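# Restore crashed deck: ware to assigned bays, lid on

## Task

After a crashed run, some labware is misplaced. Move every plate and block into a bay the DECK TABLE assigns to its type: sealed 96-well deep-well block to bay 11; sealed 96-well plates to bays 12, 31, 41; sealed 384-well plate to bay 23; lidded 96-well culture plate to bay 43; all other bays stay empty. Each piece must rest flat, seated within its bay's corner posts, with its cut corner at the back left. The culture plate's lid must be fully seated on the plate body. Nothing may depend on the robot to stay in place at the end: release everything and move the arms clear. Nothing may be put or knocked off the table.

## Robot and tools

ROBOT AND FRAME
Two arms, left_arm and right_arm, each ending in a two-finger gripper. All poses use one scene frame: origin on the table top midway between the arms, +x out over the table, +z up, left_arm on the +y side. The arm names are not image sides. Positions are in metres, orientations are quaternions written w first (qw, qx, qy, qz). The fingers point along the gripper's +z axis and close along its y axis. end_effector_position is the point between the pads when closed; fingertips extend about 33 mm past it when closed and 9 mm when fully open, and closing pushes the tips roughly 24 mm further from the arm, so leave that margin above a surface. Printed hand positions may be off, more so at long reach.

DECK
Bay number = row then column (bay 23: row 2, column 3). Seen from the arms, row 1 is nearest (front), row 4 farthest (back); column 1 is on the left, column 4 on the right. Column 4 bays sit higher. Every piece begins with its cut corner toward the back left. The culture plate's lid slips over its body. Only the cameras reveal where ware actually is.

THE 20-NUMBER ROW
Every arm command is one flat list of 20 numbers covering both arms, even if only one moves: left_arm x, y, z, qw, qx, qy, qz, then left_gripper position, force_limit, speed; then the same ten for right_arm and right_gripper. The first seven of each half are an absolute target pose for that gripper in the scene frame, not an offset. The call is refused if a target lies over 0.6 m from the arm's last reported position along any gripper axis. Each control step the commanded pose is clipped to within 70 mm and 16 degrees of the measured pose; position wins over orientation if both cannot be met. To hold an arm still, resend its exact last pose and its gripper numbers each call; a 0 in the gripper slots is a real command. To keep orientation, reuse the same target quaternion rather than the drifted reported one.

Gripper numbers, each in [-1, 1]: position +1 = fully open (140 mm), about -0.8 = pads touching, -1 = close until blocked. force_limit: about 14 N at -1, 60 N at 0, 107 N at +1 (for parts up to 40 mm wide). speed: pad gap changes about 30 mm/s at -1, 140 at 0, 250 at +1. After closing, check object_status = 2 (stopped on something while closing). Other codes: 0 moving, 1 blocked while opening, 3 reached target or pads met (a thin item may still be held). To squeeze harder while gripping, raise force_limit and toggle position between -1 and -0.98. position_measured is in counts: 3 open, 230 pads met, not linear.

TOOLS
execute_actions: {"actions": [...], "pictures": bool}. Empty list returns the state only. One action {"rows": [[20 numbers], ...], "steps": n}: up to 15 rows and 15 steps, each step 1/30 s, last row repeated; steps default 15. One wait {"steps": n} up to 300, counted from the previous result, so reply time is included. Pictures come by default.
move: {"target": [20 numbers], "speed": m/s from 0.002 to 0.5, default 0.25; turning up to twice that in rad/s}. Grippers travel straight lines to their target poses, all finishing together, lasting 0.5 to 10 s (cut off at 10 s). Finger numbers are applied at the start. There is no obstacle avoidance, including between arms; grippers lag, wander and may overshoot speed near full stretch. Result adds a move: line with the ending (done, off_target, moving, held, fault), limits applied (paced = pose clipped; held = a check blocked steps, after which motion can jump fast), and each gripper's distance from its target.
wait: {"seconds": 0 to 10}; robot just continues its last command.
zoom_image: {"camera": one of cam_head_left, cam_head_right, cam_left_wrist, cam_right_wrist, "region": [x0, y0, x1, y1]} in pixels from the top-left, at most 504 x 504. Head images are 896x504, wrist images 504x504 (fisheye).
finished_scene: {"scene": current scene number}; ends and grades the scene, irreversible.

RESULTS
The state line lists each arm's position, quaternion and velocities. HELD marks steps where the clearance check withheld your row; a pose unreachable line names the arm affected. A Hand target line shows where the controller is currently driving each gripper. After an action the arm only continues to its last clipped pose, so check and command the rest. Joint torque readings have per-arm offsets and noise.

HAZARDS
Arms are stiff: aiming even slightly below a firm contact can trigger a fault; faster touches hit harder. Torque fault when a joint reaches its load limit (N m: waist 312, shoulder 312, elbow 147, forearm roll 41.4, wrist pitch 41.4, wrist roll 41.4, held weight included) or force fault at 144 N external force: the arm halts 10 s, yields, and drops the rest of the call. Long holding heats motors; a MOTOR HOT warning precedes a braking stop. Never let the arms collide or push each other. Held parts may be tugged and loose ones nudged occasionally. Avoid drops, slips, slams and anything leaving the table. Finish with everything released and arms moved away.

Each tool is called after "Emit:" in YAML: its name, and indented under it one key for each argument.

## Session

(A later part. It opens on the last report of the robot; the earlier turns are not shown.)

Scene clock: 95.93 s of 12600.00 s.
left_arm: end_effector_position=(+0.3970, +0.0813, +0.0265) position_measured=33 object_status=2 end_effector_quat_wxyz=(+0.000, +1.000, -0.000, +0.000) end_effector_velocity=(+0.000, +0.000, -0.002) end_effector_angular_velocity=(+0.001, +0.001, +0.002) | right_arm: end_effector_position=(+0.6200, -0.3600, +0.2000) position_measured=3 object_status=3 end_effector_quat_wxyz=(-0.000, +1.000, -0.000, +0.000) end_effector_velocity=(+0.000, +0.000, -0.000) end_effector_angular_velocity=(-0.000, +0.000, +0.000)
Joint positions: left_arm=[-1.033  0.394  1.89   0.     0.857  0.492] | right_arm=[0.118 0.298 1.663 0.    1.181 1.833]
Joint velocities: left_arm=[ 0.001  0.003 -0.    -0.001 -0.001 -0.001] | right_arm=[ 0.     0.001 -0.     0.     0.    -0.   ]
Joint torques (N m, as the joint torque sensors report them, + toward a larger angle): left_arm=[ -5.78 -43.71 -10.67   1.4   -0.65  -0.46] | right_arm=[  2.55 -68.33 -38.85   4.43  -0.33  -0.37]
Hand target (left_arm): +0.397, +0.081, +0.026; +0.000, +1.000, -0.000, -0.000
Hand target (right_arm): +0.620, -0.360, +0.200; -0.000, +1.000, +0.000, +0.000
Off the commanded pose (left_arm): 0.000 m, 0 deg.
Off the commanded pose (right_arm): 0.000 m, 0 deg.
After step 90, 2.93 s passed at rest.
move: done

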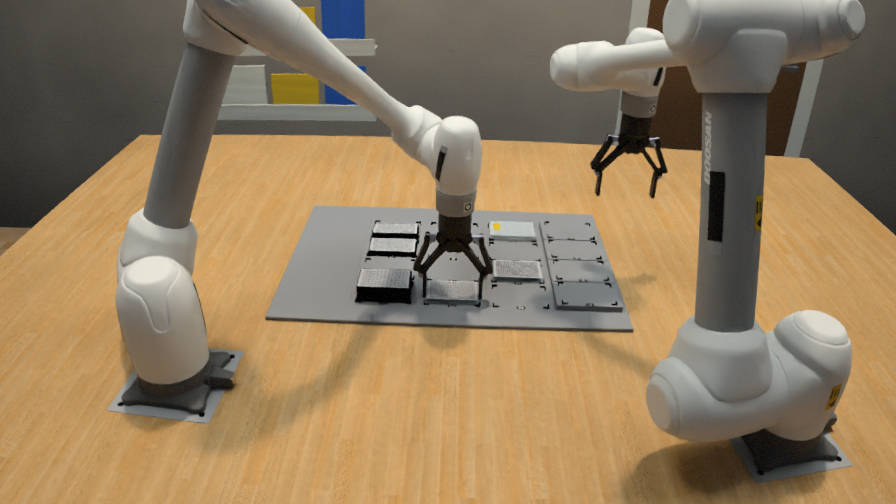

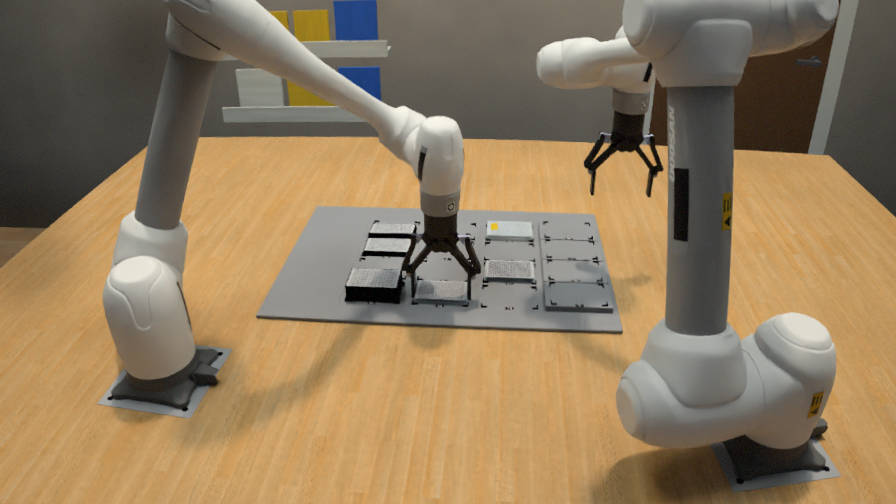

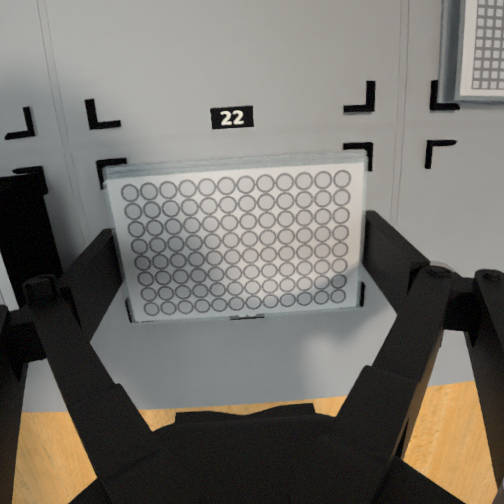

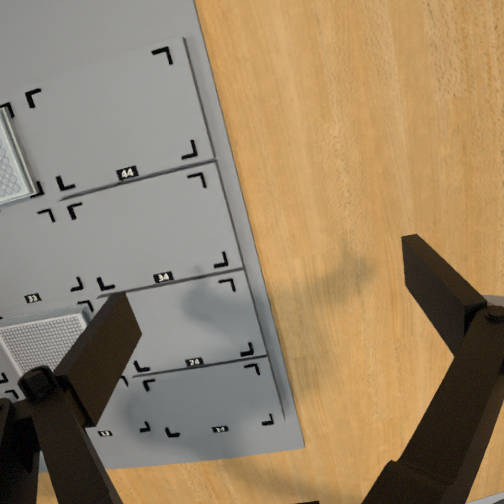

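Seems on the floor. Release and go to the plate at 41.

Emit:
move:
  target: [0.397,0.0813,0.028,0,1,0,0,1,-0.4,-0.3,0.62,-0.36,0.2,0,1,0,0,1,-0.6,0]
  speed: 0.008

Emit:
move:
  target: [0.39,0.0813,0.08,0,1,0,0,1,-0.4,-0.3,0.62,-0.36,0.2,0,1,0,0,1,-0.6,0]
  speed: 0.12

Emit:
zoom_image:
  camera: "cam_left_wrist"
  region: [80,60,400,310]

Emit:
move:
  target: [0.69,0.245,0.07,0,1,0,0,1,-0.4,-0.3,0.62,-0.36,0.2,0,1,0,0,1,-0.6,0]

Emit:
zoom_image:
  camera: "cam_head_left"
  region: [345,200,495,315]

Scene clock: 109.00 s of 12600.00 s.
left_arm: end_effector_position=(+0.3970, +0.0813, +0.0280) position_measured=3 object_status=3 end_effector_quat_wxyz=(+0.000, +1.000, -0.000, -0.000) end_effector_velocity=(-0.000, -0.001, +0.000) end_effector_angular_velocity=(-0.001, -0.001, -0.000) | right_arm: end_effector_position=(+0.6200, -0.3600, +0.2000) position_measured=3 object_status=3 end_effector_quat_wxyz=(-0.000, +1.000, -0.000, +0.000) end_effector_velocity=(-0.000, -0.000, +0.001) end_effector_angular_velocity=(+0.000, -0.001, -0.000)
Joint positions: left_arm=[-1.033  0.393  1.889 -0.     0.86   0.492] | right_arm=[0.118 0.298 1.663 0.    1.181 1.833]
Joint velocities: left_arm=[-0.001 -0.    -0.     0.    -0.001 -0.   ] | right_arm=[ 0.    -0.001  0.    -0.     0.     0.   ]
Joint torques (N m, as the joint torque sensors report them, + toward a larger angle): left_arm=[ -1.45 -76.22 -27.96   3.51   0.36  -0.33] | right_arm=[  2.38 -68.83 -39.35   3.32  -0.48  -0.46]
Hand target (left_arm): +0.397, +0.081, +0.028; -0.000, +1.000, +0.000, +0.000
Hand target (right_arm): +0.620, -0.360, +0.200; -0.000, +1.000, +0.000, +0.000
Off the commanded pose (left_arm): 0.000 m, 0 deg.
Off the commanded pose (right_arm): 0.000 m, 0 deg.
After step 90, 9.37 s passed at rest.
move: done

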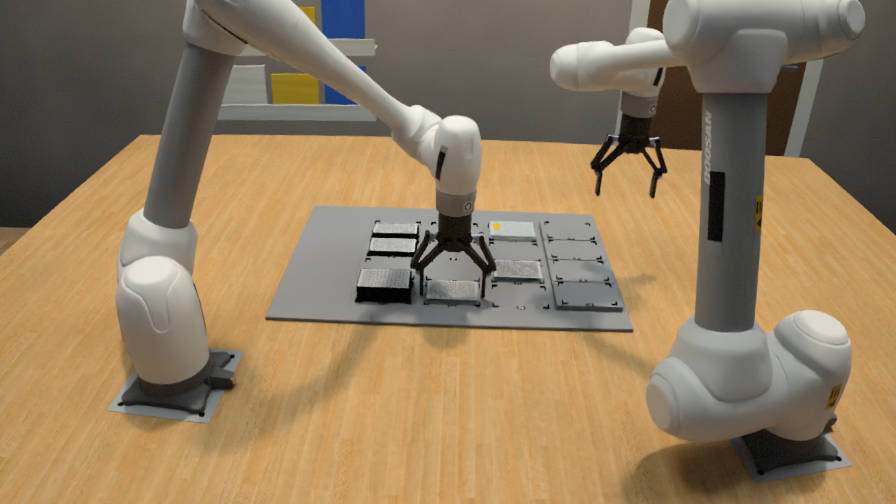

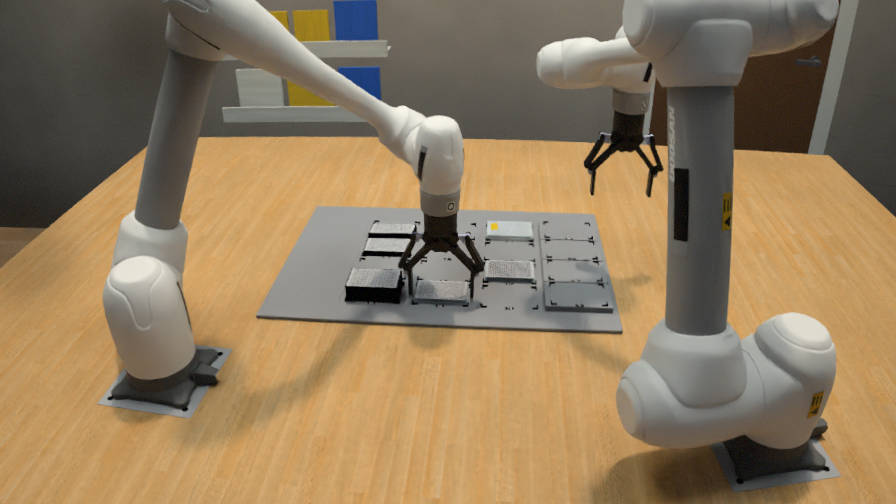

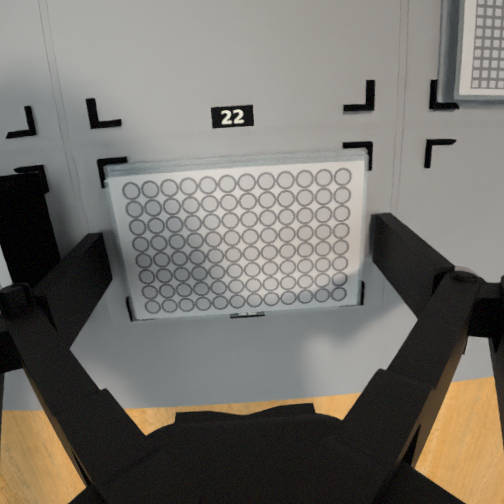

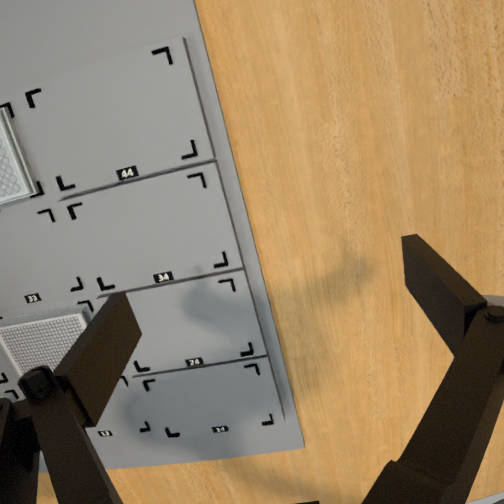

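Scene clock: 109.83 s of 12600.00 s.
left_arm: end_effector_position=(+0.3900, +0.0814, +0.0799) position_measured=3 object_status=3 end_effector_quat_wxyz=(-0.000, +1.000, +0.000, +0.000) end_effector_velocity=(-0.000, +0.000, +0.000) end_effector_angular_velocity=(+0.001, -0.001, -0.001) | right_arm: end_effector_position=(+0.6200, -0.3600, +0.2000) position_measured=3 object_status=3 end_effector_quat_wxyz=(-0.000, +1.000, -0.000, +0.000) end_effector_velocity=(+0.001, +0.001, +0.001) end_effector_angular_velocity=(+0.000, -0.002, +0.001)
Joint positions: left_arm=[-1.043  0.334  1.859  0.     0.949  0.482] | right_arm=[0.118 0.298 1.663 0.    1.181 1.833]
Joint velocities: left_arm=[-0.001 -0.001  0.     0.001  0.001 -0.   ] | right_arm=[ 0.001 -0.    -0.002 -0.    -0.    -0.   ]
Joint torques (N m, as the joint torque sensors report them, + toward a larger angle): left_arm=[ -1.68 -71.16 -30.71   3.83   0.37  -0.26] | right_arm=[  0.54 -65.33 -40.69   3.88  -0.21  -0.25]
Hand target (left_arm): +0.390, +0.081, +0.080; -0.000, +1.000, +0.000, +0.000
Hand target (right_arm): +0.620, -0.360, +0.200; -0.000, +1.000, +0.000, +0.000
Off the commanded pose (left_arm): 0.000 m, 0 deg.
Off the commanded pose (right_arm): 0.000 m, 0 deg.
move: done

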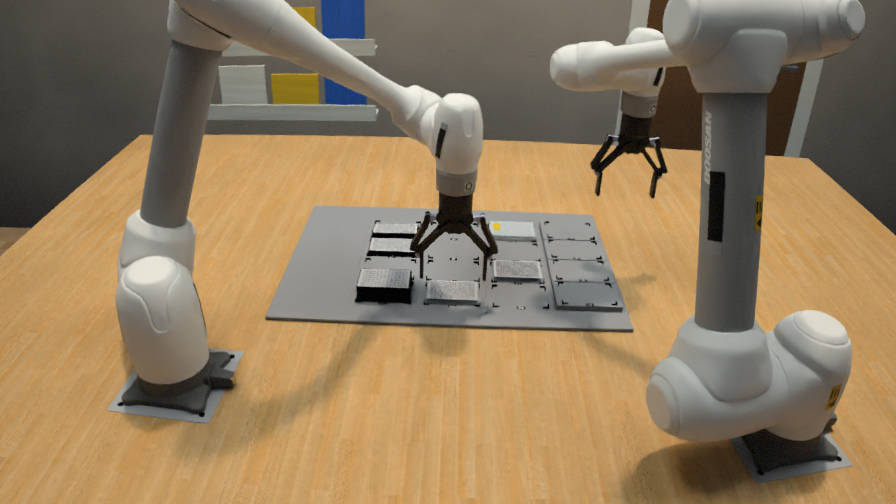

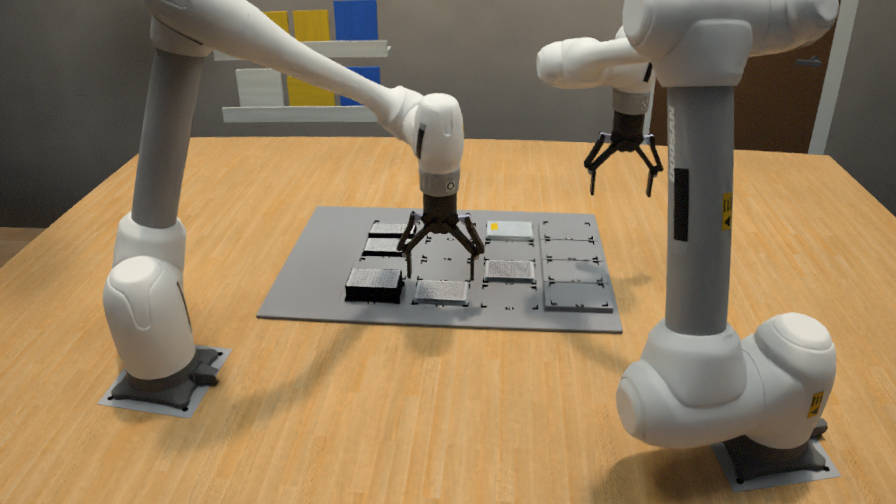

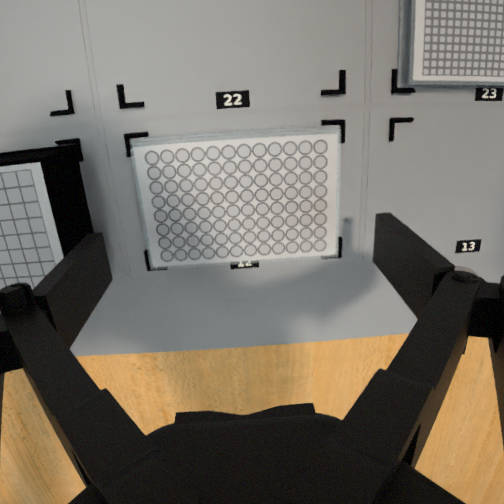

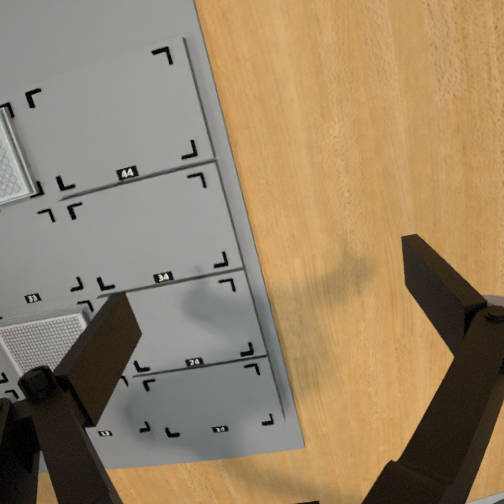

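Region (80, 60, 400, 310) of cam_left_wrist's 504x504 image, scaled by 1.575, with more detail than that image has; it fills the top 394 rows of this view, and the rest is white.

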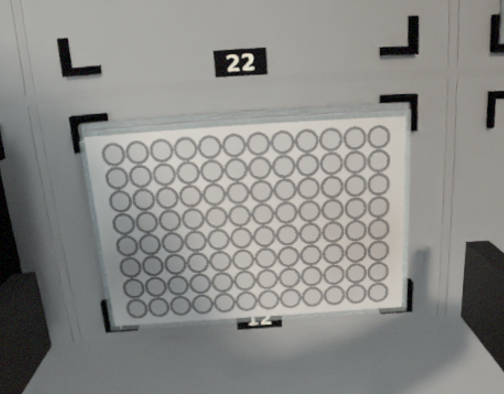

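Scene clock: 111.67 s of 12600.00 s.
left_arm: end_effector_position=(+0.6901, +0.2452, +0.0701) position_measured=3 object_status=3 end_effector_quat_wxyz=(-0.001, +1.000, -0.000, +0.000) end_effector_velocity=(+0.002, -0.000, +0.000) end_effector_angular_velocity=(-0.002, -0.002, -0.000) | right_arm: end_effector_position=(+0.6200, -0.3600, +0.2000) position_measured=3 object_status=3 end_effector_quat_wxyz=(-0.000, +1.000, -0.000, +0.000) end_effector_velocity=(-0.000, -0.000, -0.001) end_effector_angular_velocity=(-0.000, +0.001, -0.001)
Joint positions: left_arm=[-0.565  0.471  1.671  0.002  1.     0.959] | right_arm=[0.118 0.298 1.663 0.    1.181 1.833]
Joint velocities: left_arm=[ 0.001  0.001 -0.002 -0.    -0.001  0.002] | right_arm=[-0.     0.001  0.     0.     0.     0.   ]
Joint torques (N m, as the joint torque sensors report them, + toward a larger angle): left_arm=[ -1.48 -87.77 -32.78   3.94   0.34  -0.35] | right_arm=[  2.08 -68.37 -39.17   4.77  -0.11  -0.05]
Hand target (left_arm): +0.690, +0.245, +0.070; -0.001, +1.000, +0.000, +0.000
Hand target (right_arm): +0.620, -0.360, +0.200; -0.000, +1.000, +0.000, +0.000
Off the commanded pose (left_arm): 0.000 m, 0 deg.
Off the commanded pose (right_arm): 0.000 m, 0 deg.
move: done

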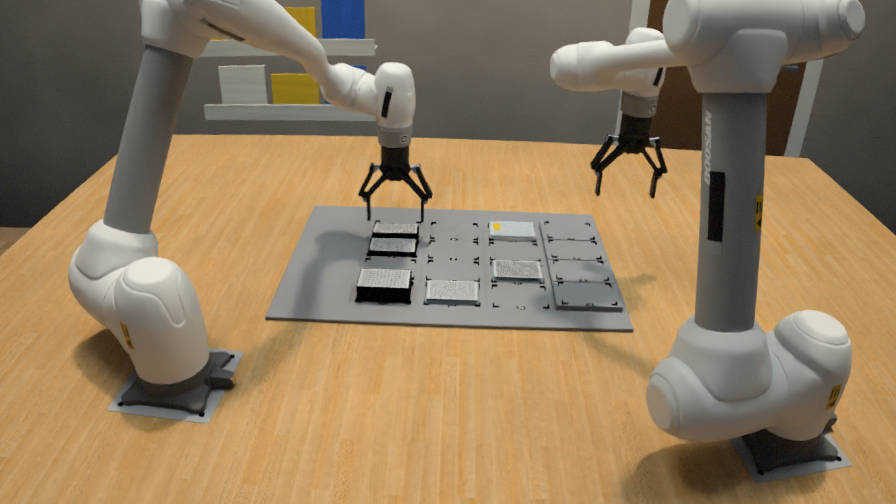

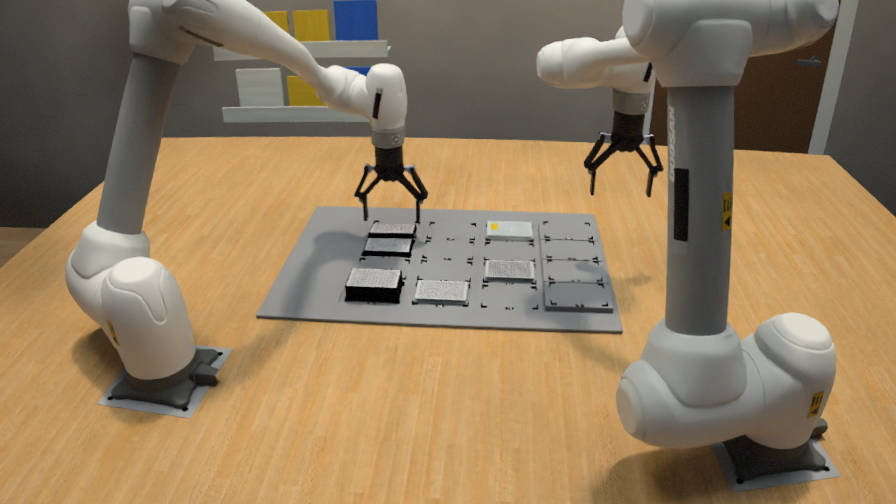

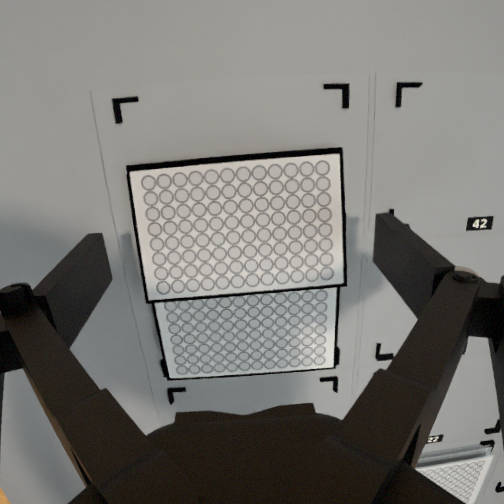

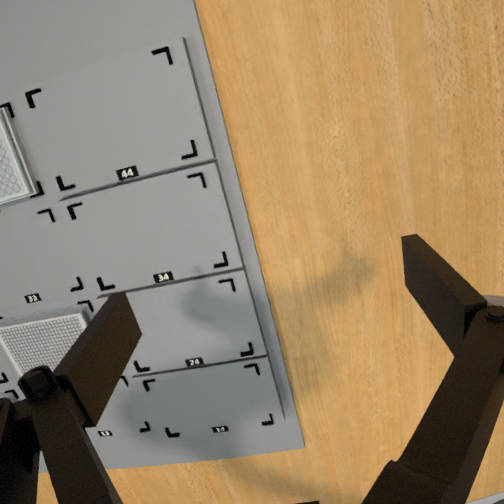

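Region (345, 200, 495, 315) of cam_head_left's 896x504 image, scaled by 3.360, with more detail than that image has; it fills the top 386 rows of this view, and the rest is white.

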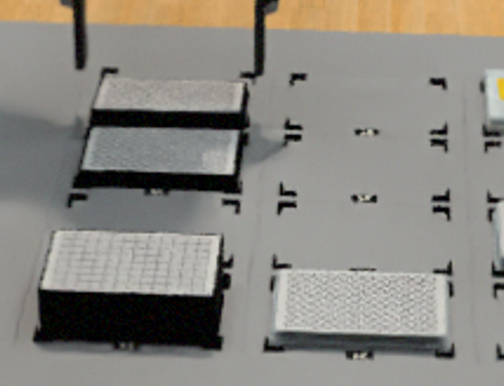

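Emit:
move:
  target: [0.688,0.245,0.0365,0,0.995,0.01,-0.096,1,-0.4,-0.3,0.62,-0.36,0.2,0,1,0,0,1,-0.6,0]
  speed: 0.08

Emit:
move:
  target: [0.688,0.245,0.0365,0,0.995,0.01,-0.096,0.65,-0.4,-0.8,0.62,-0.36,0.2,0,1,0,0,1,-0.6,0]

Scene clock: 121.73 s of 12600.00 s.
left_arm: end_effector_position=(+0.6880, +0.2451, +0.0364) position_measured=3 object_status=3 end_effector_quat_wxyz=(-0.000, +0.995, +0.010, -0.096) end_effector_velocity=(-0.000, -0.000, -0.001) end_effector_angular_velocity=(+0.001, +0.004, -0.001) | right_arm: end_effector_position=(+0.6200, -0.3600, +0.2000) position_measured=3 object_status=3 end_effector_quat_wxyz=(-0.000, +1.000, -0.000, +0.000) end_effector_velocity=(+0.000, -0.000, -0.001) end_effector_angular_velocity=(-0.001, +0.001, +0.000)
Joint positions: left_arm=[-0.52   0.577  1.58  -0.114  1.149  1.04 ] | right_arm=[0.118 0.298 1.663 0.    1.181 1.833]
Joint velocities: left_arm=[ 0.     0.003 -0.002 -0.001  0.003  0.001] | right_arm=[ 0.     0.001  0.    -0.001 -0.     0.   ]
Joint torques (N m, as the joint torque sensors report them, + toward a larger angle): left_arm=[ -1.39 -97.23 -31.46   3.63   0.69  -0.32] | right_arm=[  1.12 -67.85 -41.1    4.37  -0.4   -0.26]
Hand target (left_arm): +0.688, +0.245, +0.036; -0.000, +0.995, +0.010, -0.096
Hand target (right_arm): +0.620, -0.360, +0.200; -0.000, +1.000, +0.000, +0.000
Off the commanded pose (left_arm): 0.000 m, 0 deg.
Off the commanded pose (right_arm): 0.000 m, 0 deg.
After step 90, 5.57 s passed at rest.
move: done

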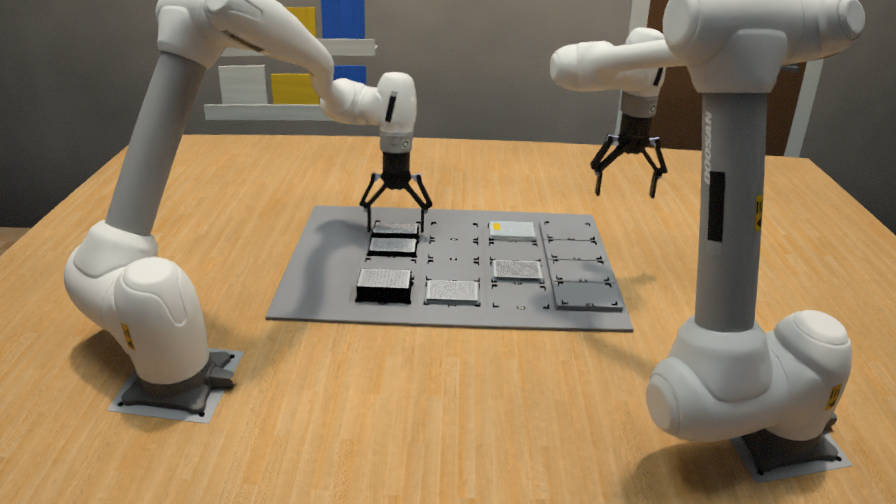

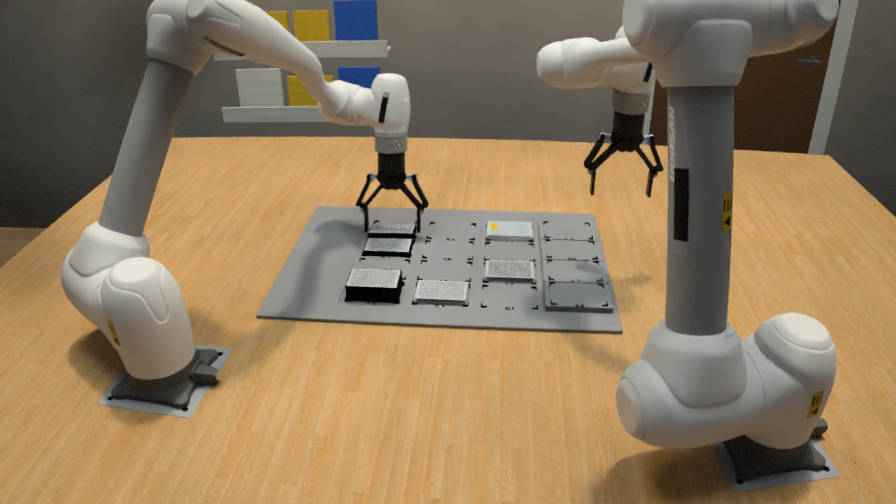

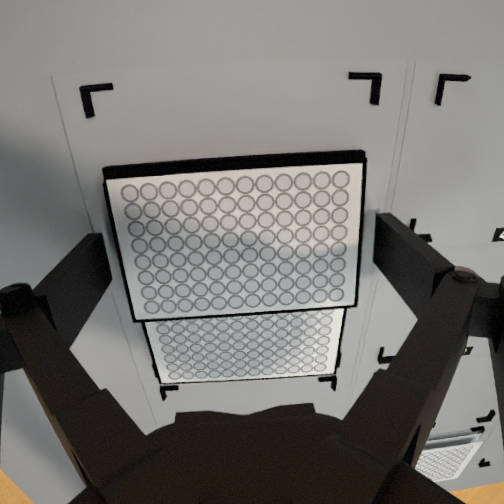

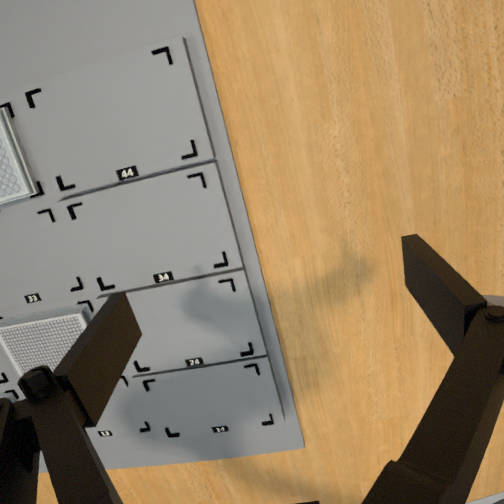

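Scene clock: 122.43 s of 12600.00 s.
left_arm: end_effector_position=(+0.6881, +0.2450, +0.0366) position_measured=32 object_status=2 end_effector_quat_wxyz=(+0.000, +0.995, +0.010, -0.096) end_effector_velocity=(-0.000, +0.001, -0.001) end_effector_angular_velocity=(+0.000, +0.001, +0.001) | right_arm: end_effector_position=(+0.6200, -0.3600, +0.2000) position_measured=3 object_status=3 end_effector_quat_wxyz=(-0.000, +1.000, -0.000, +0.000) end_effector_velocity=(-0.001, -0.000, -0.001) end_effector_angular_velocity=(-0.001, +0.002, +0.001)
Joint positions: left_arm=[-0.52   0.577  1.58  -0.114  1.149  1.04 ] | right_arm=[0.118 0.298 1.663 0.    1.181 1.833]
Joint velocities: left_arm=[ 0.001  0.     0.001 -0.001 -0.001  0.   ] | right_arm=[ 0.     0.001  0.001 -0.001 -0.    -0.   ]
Joint torques (N m, as the joint torque sensors report them, + toward a larger angle): left_arm=[ -5.09 -77.26 -21.7    2.61  -0.86  -0.39] | right_arm=[  2.44 -67.35 -39.94   4.44   0.1   -0.51]
Hand target (left_arm): +0.688, +0.245, +0.036; -0.000, +0.995, +0.010, -0.096
Hand target (right_arm): +0.620, -0.360, +0.200; -0.000, +1.000, +0.000, +0.000
Off the commanded pose (left_arm): 0.000 m, 0 deg.
Off the commanded pose (right_arm): 0.000 m, 0 deg.
move: done

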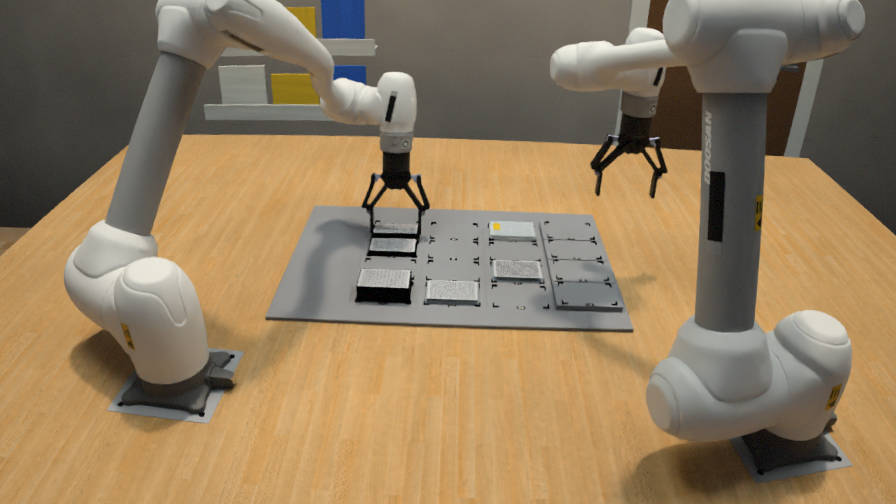

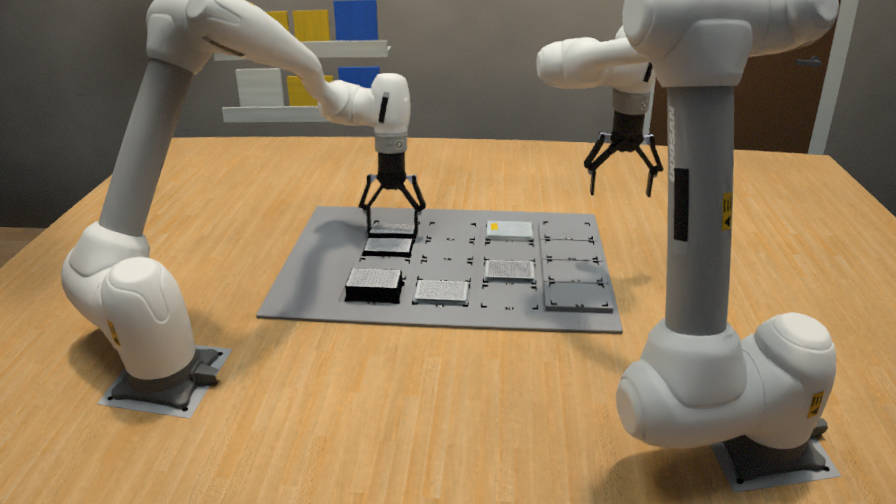

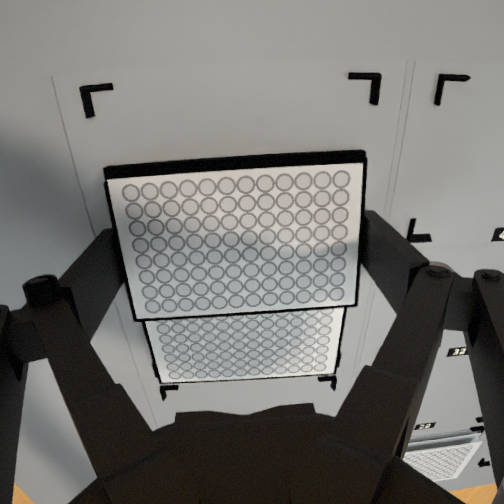

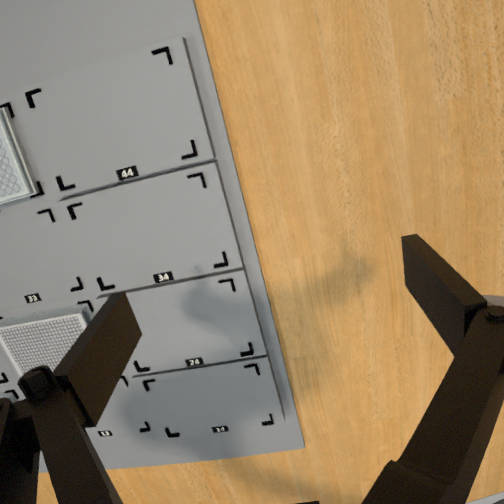

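Emit:
move:
  target: [0.705,0.245,0.046,0,0.999,0,-0.04,0.65,-0.4,-0.8,0.62,-0.36,0.2,0,1,0,0,1,-0.6,0]
  speed: 0.08

Emit:
move:
  target: [0.718,0.2453,0.033,0,1,0,0,0.65,-0.4,-0.8,0.62,-0.36,0.2,0,1,0,0,1,-0.6,0]
  speed: 0.05

Emit:
zoom_image:
  camera: "cam_left_wrist"
  region: [80,90,400,340]

Scene clock: 128.97 s of 12600.00 s.
left_arm: end_effector_position=(+0.7050, +0.2449, +0.0461) position_measured=33 object_status=2 end_effector_quat_wxyz=(+0.000, +0.999, +0.000, -0.040) end_effector_velocity=(+0.001, -0.000, +0.000) end_effector_angular_velocity=(-0.001, -0.007, -0.002) | right_arm: end_effector_position=(+0.6200, -0.3600, +0.2000) position_measured=3 object_status=3 end_effector_quat_wxyz=(-0.000, +1.000, -0.000, +0.000) end_effector_velocity=(-0.000, +0.000, +0.000) end_effector_angular_velocity=(-0.000, +0.000, +0.001)
Joint positions: left_arm=[-0.535  0.541  1.609 -0.051  1.059  1.017] | right_arm=[0.118 0.298 1.663 0.    1.181 1.833]
Joint velocities: left_arm=[-0.001 -0.002  0.002  0.004 -0.007 -0.001] | right_arm=[ 0.001 -0.     0.    -0.    -0.    -0.   ]
Joint torques (N m, as the joint torque sensors report them, + toward a larger angle): left_arm=[ -0.69 -92.97 -32.49   3.74   0.6   -0.3 ] | right_arm=[ -0.97 -69.3  -40.39   4.34  -0.01   0.19]
Hand target (left_arm): +0.705, +0.245, +0.046; +0.000, +0.999, -0.000, -0.040
Hand target (right_arm): +0.620, -0.360, +0.200; -0.000, +1.000, +0.000, +0.000
Off the commanded pose (left_arm): 0.000 m, 0 deg.
Off the commanded pose (right_arm): 0.000 m, 0 deg.
After step 90, 2.53 s passed at rest.
move: done

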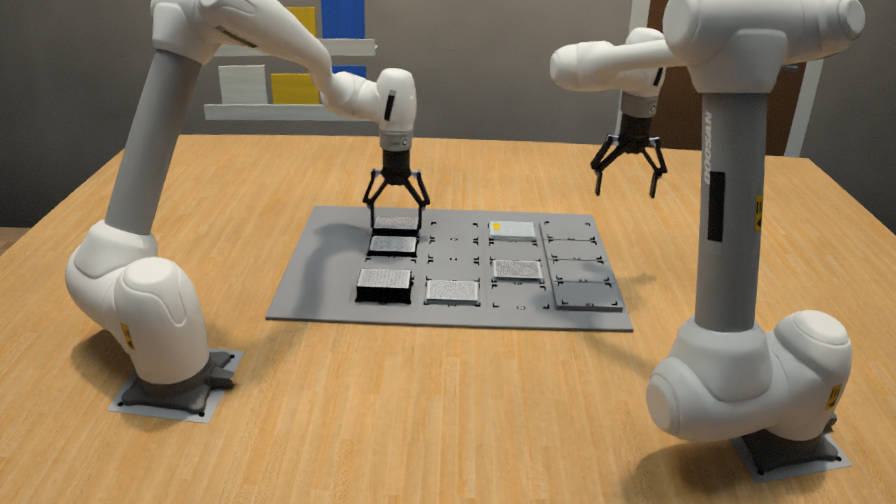

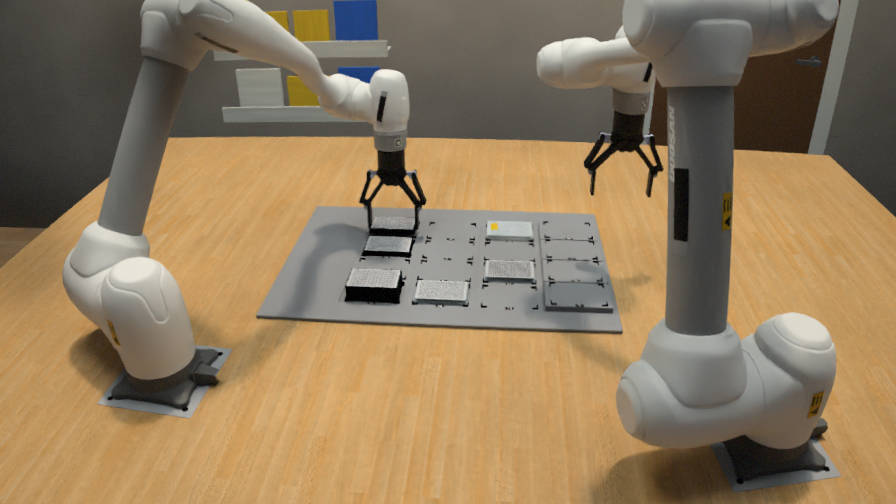

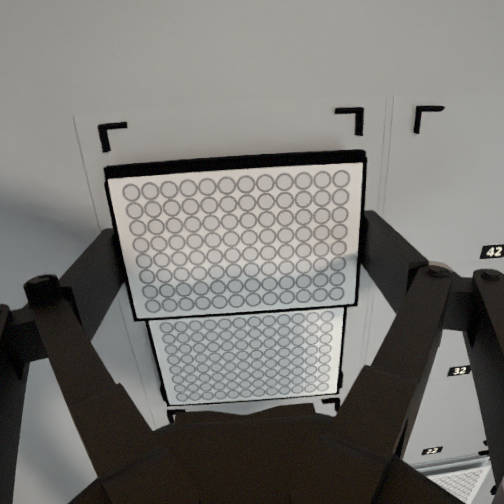

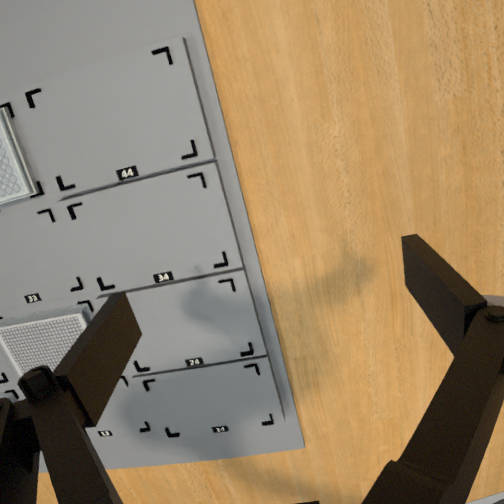

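Scene clock: 130.03 s of 12600.00 s.
left_arm: end_effector_position=(+0.7180, +0.2452, +0.0331) position_measured=33 object_status=2 end_effector_quat_wxyz=(+0.000, +1.000, -0.000, -0.000) end_effector_velocity=(+0.000, +0.001, -0.001) end_effector_angular_velocity=(+0.001, -0.003, +0.001) | right_arm: end_effector_position=(+0.6200, -0.3600, +0.2000) position_measured=3 object_status=3 end_effector_quat_wxyz=(-0.000, +1.000, -0.000, +0.000) end_effector_velocity=(-0.000, -0.000, +0.000) end_effector_angular_velocity=(-0.001, -0.000, +0.001)
Joint positions: left_arm=[-0.544  0.536  1.644 -0.     0.962  0.981] | right_arm=[0.118 0.298 1.663 0.    1.181 1.833]
Joint velocities: left_arm=[ 0.     0.     0.002  0.003 -0.004 -0.002] | right_arm=[ 0.001 -0.     0.    -0.001 -0.    -0.   ]
Joint torques (N m, as the joint torque sensors report them, + toward a larger angle): left_arm=[ -1.84 -92.25 -31.21   4.01   0.74  -0.37] | right_arm=[  2.75 -66.62 -40.22   4.31  -0.24  -0.23]
Hand target (left_arm): +0.718, +0.245, +0.033; +0.000, +1.000, -0.000, -0.000
Hand target (right_arm): +0.620, -0.360, +0.200; -0.000, +1.000, +0.000, +0.000
Off the commanded pose (left_arm): 0.000 m, 0 deg.
Off the commanded pose (right_arm): 0.000 m, 0 deg.
move: done

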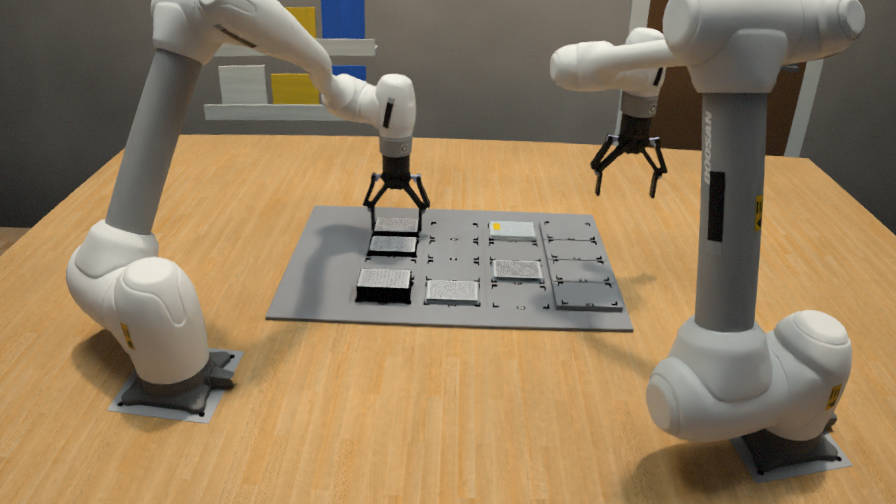

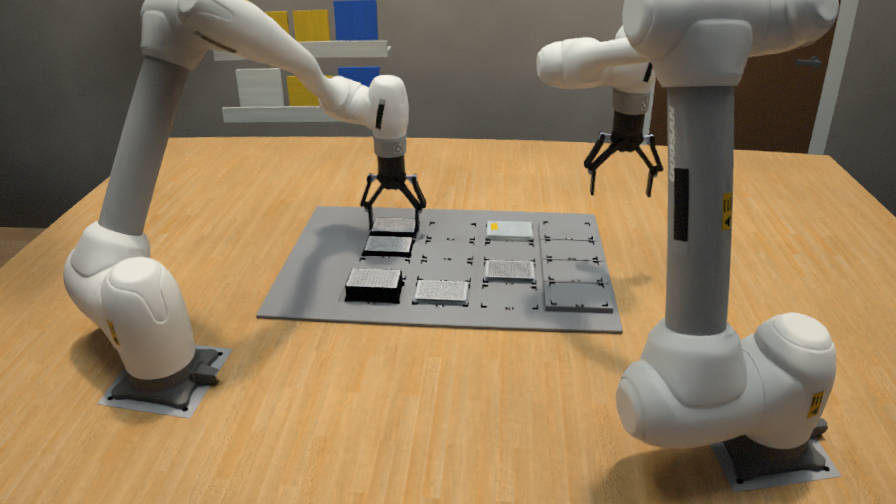

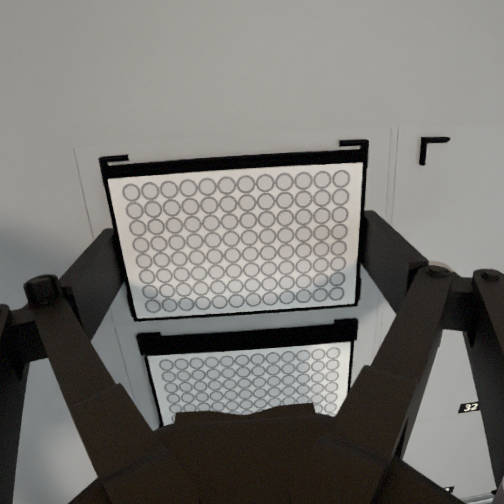

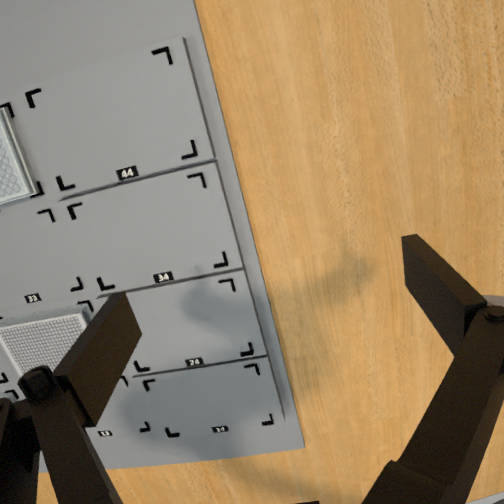

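Region (80, 90, 400, 340) of cam_left_wrist's 504x504 image, scaled by 1.575, with more detail than that image has; it fills the top 394 rows of this view, and the rest is white.

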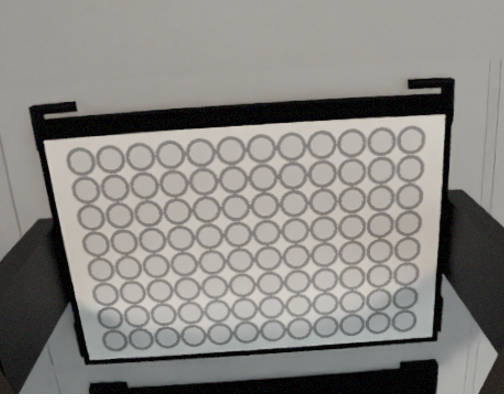

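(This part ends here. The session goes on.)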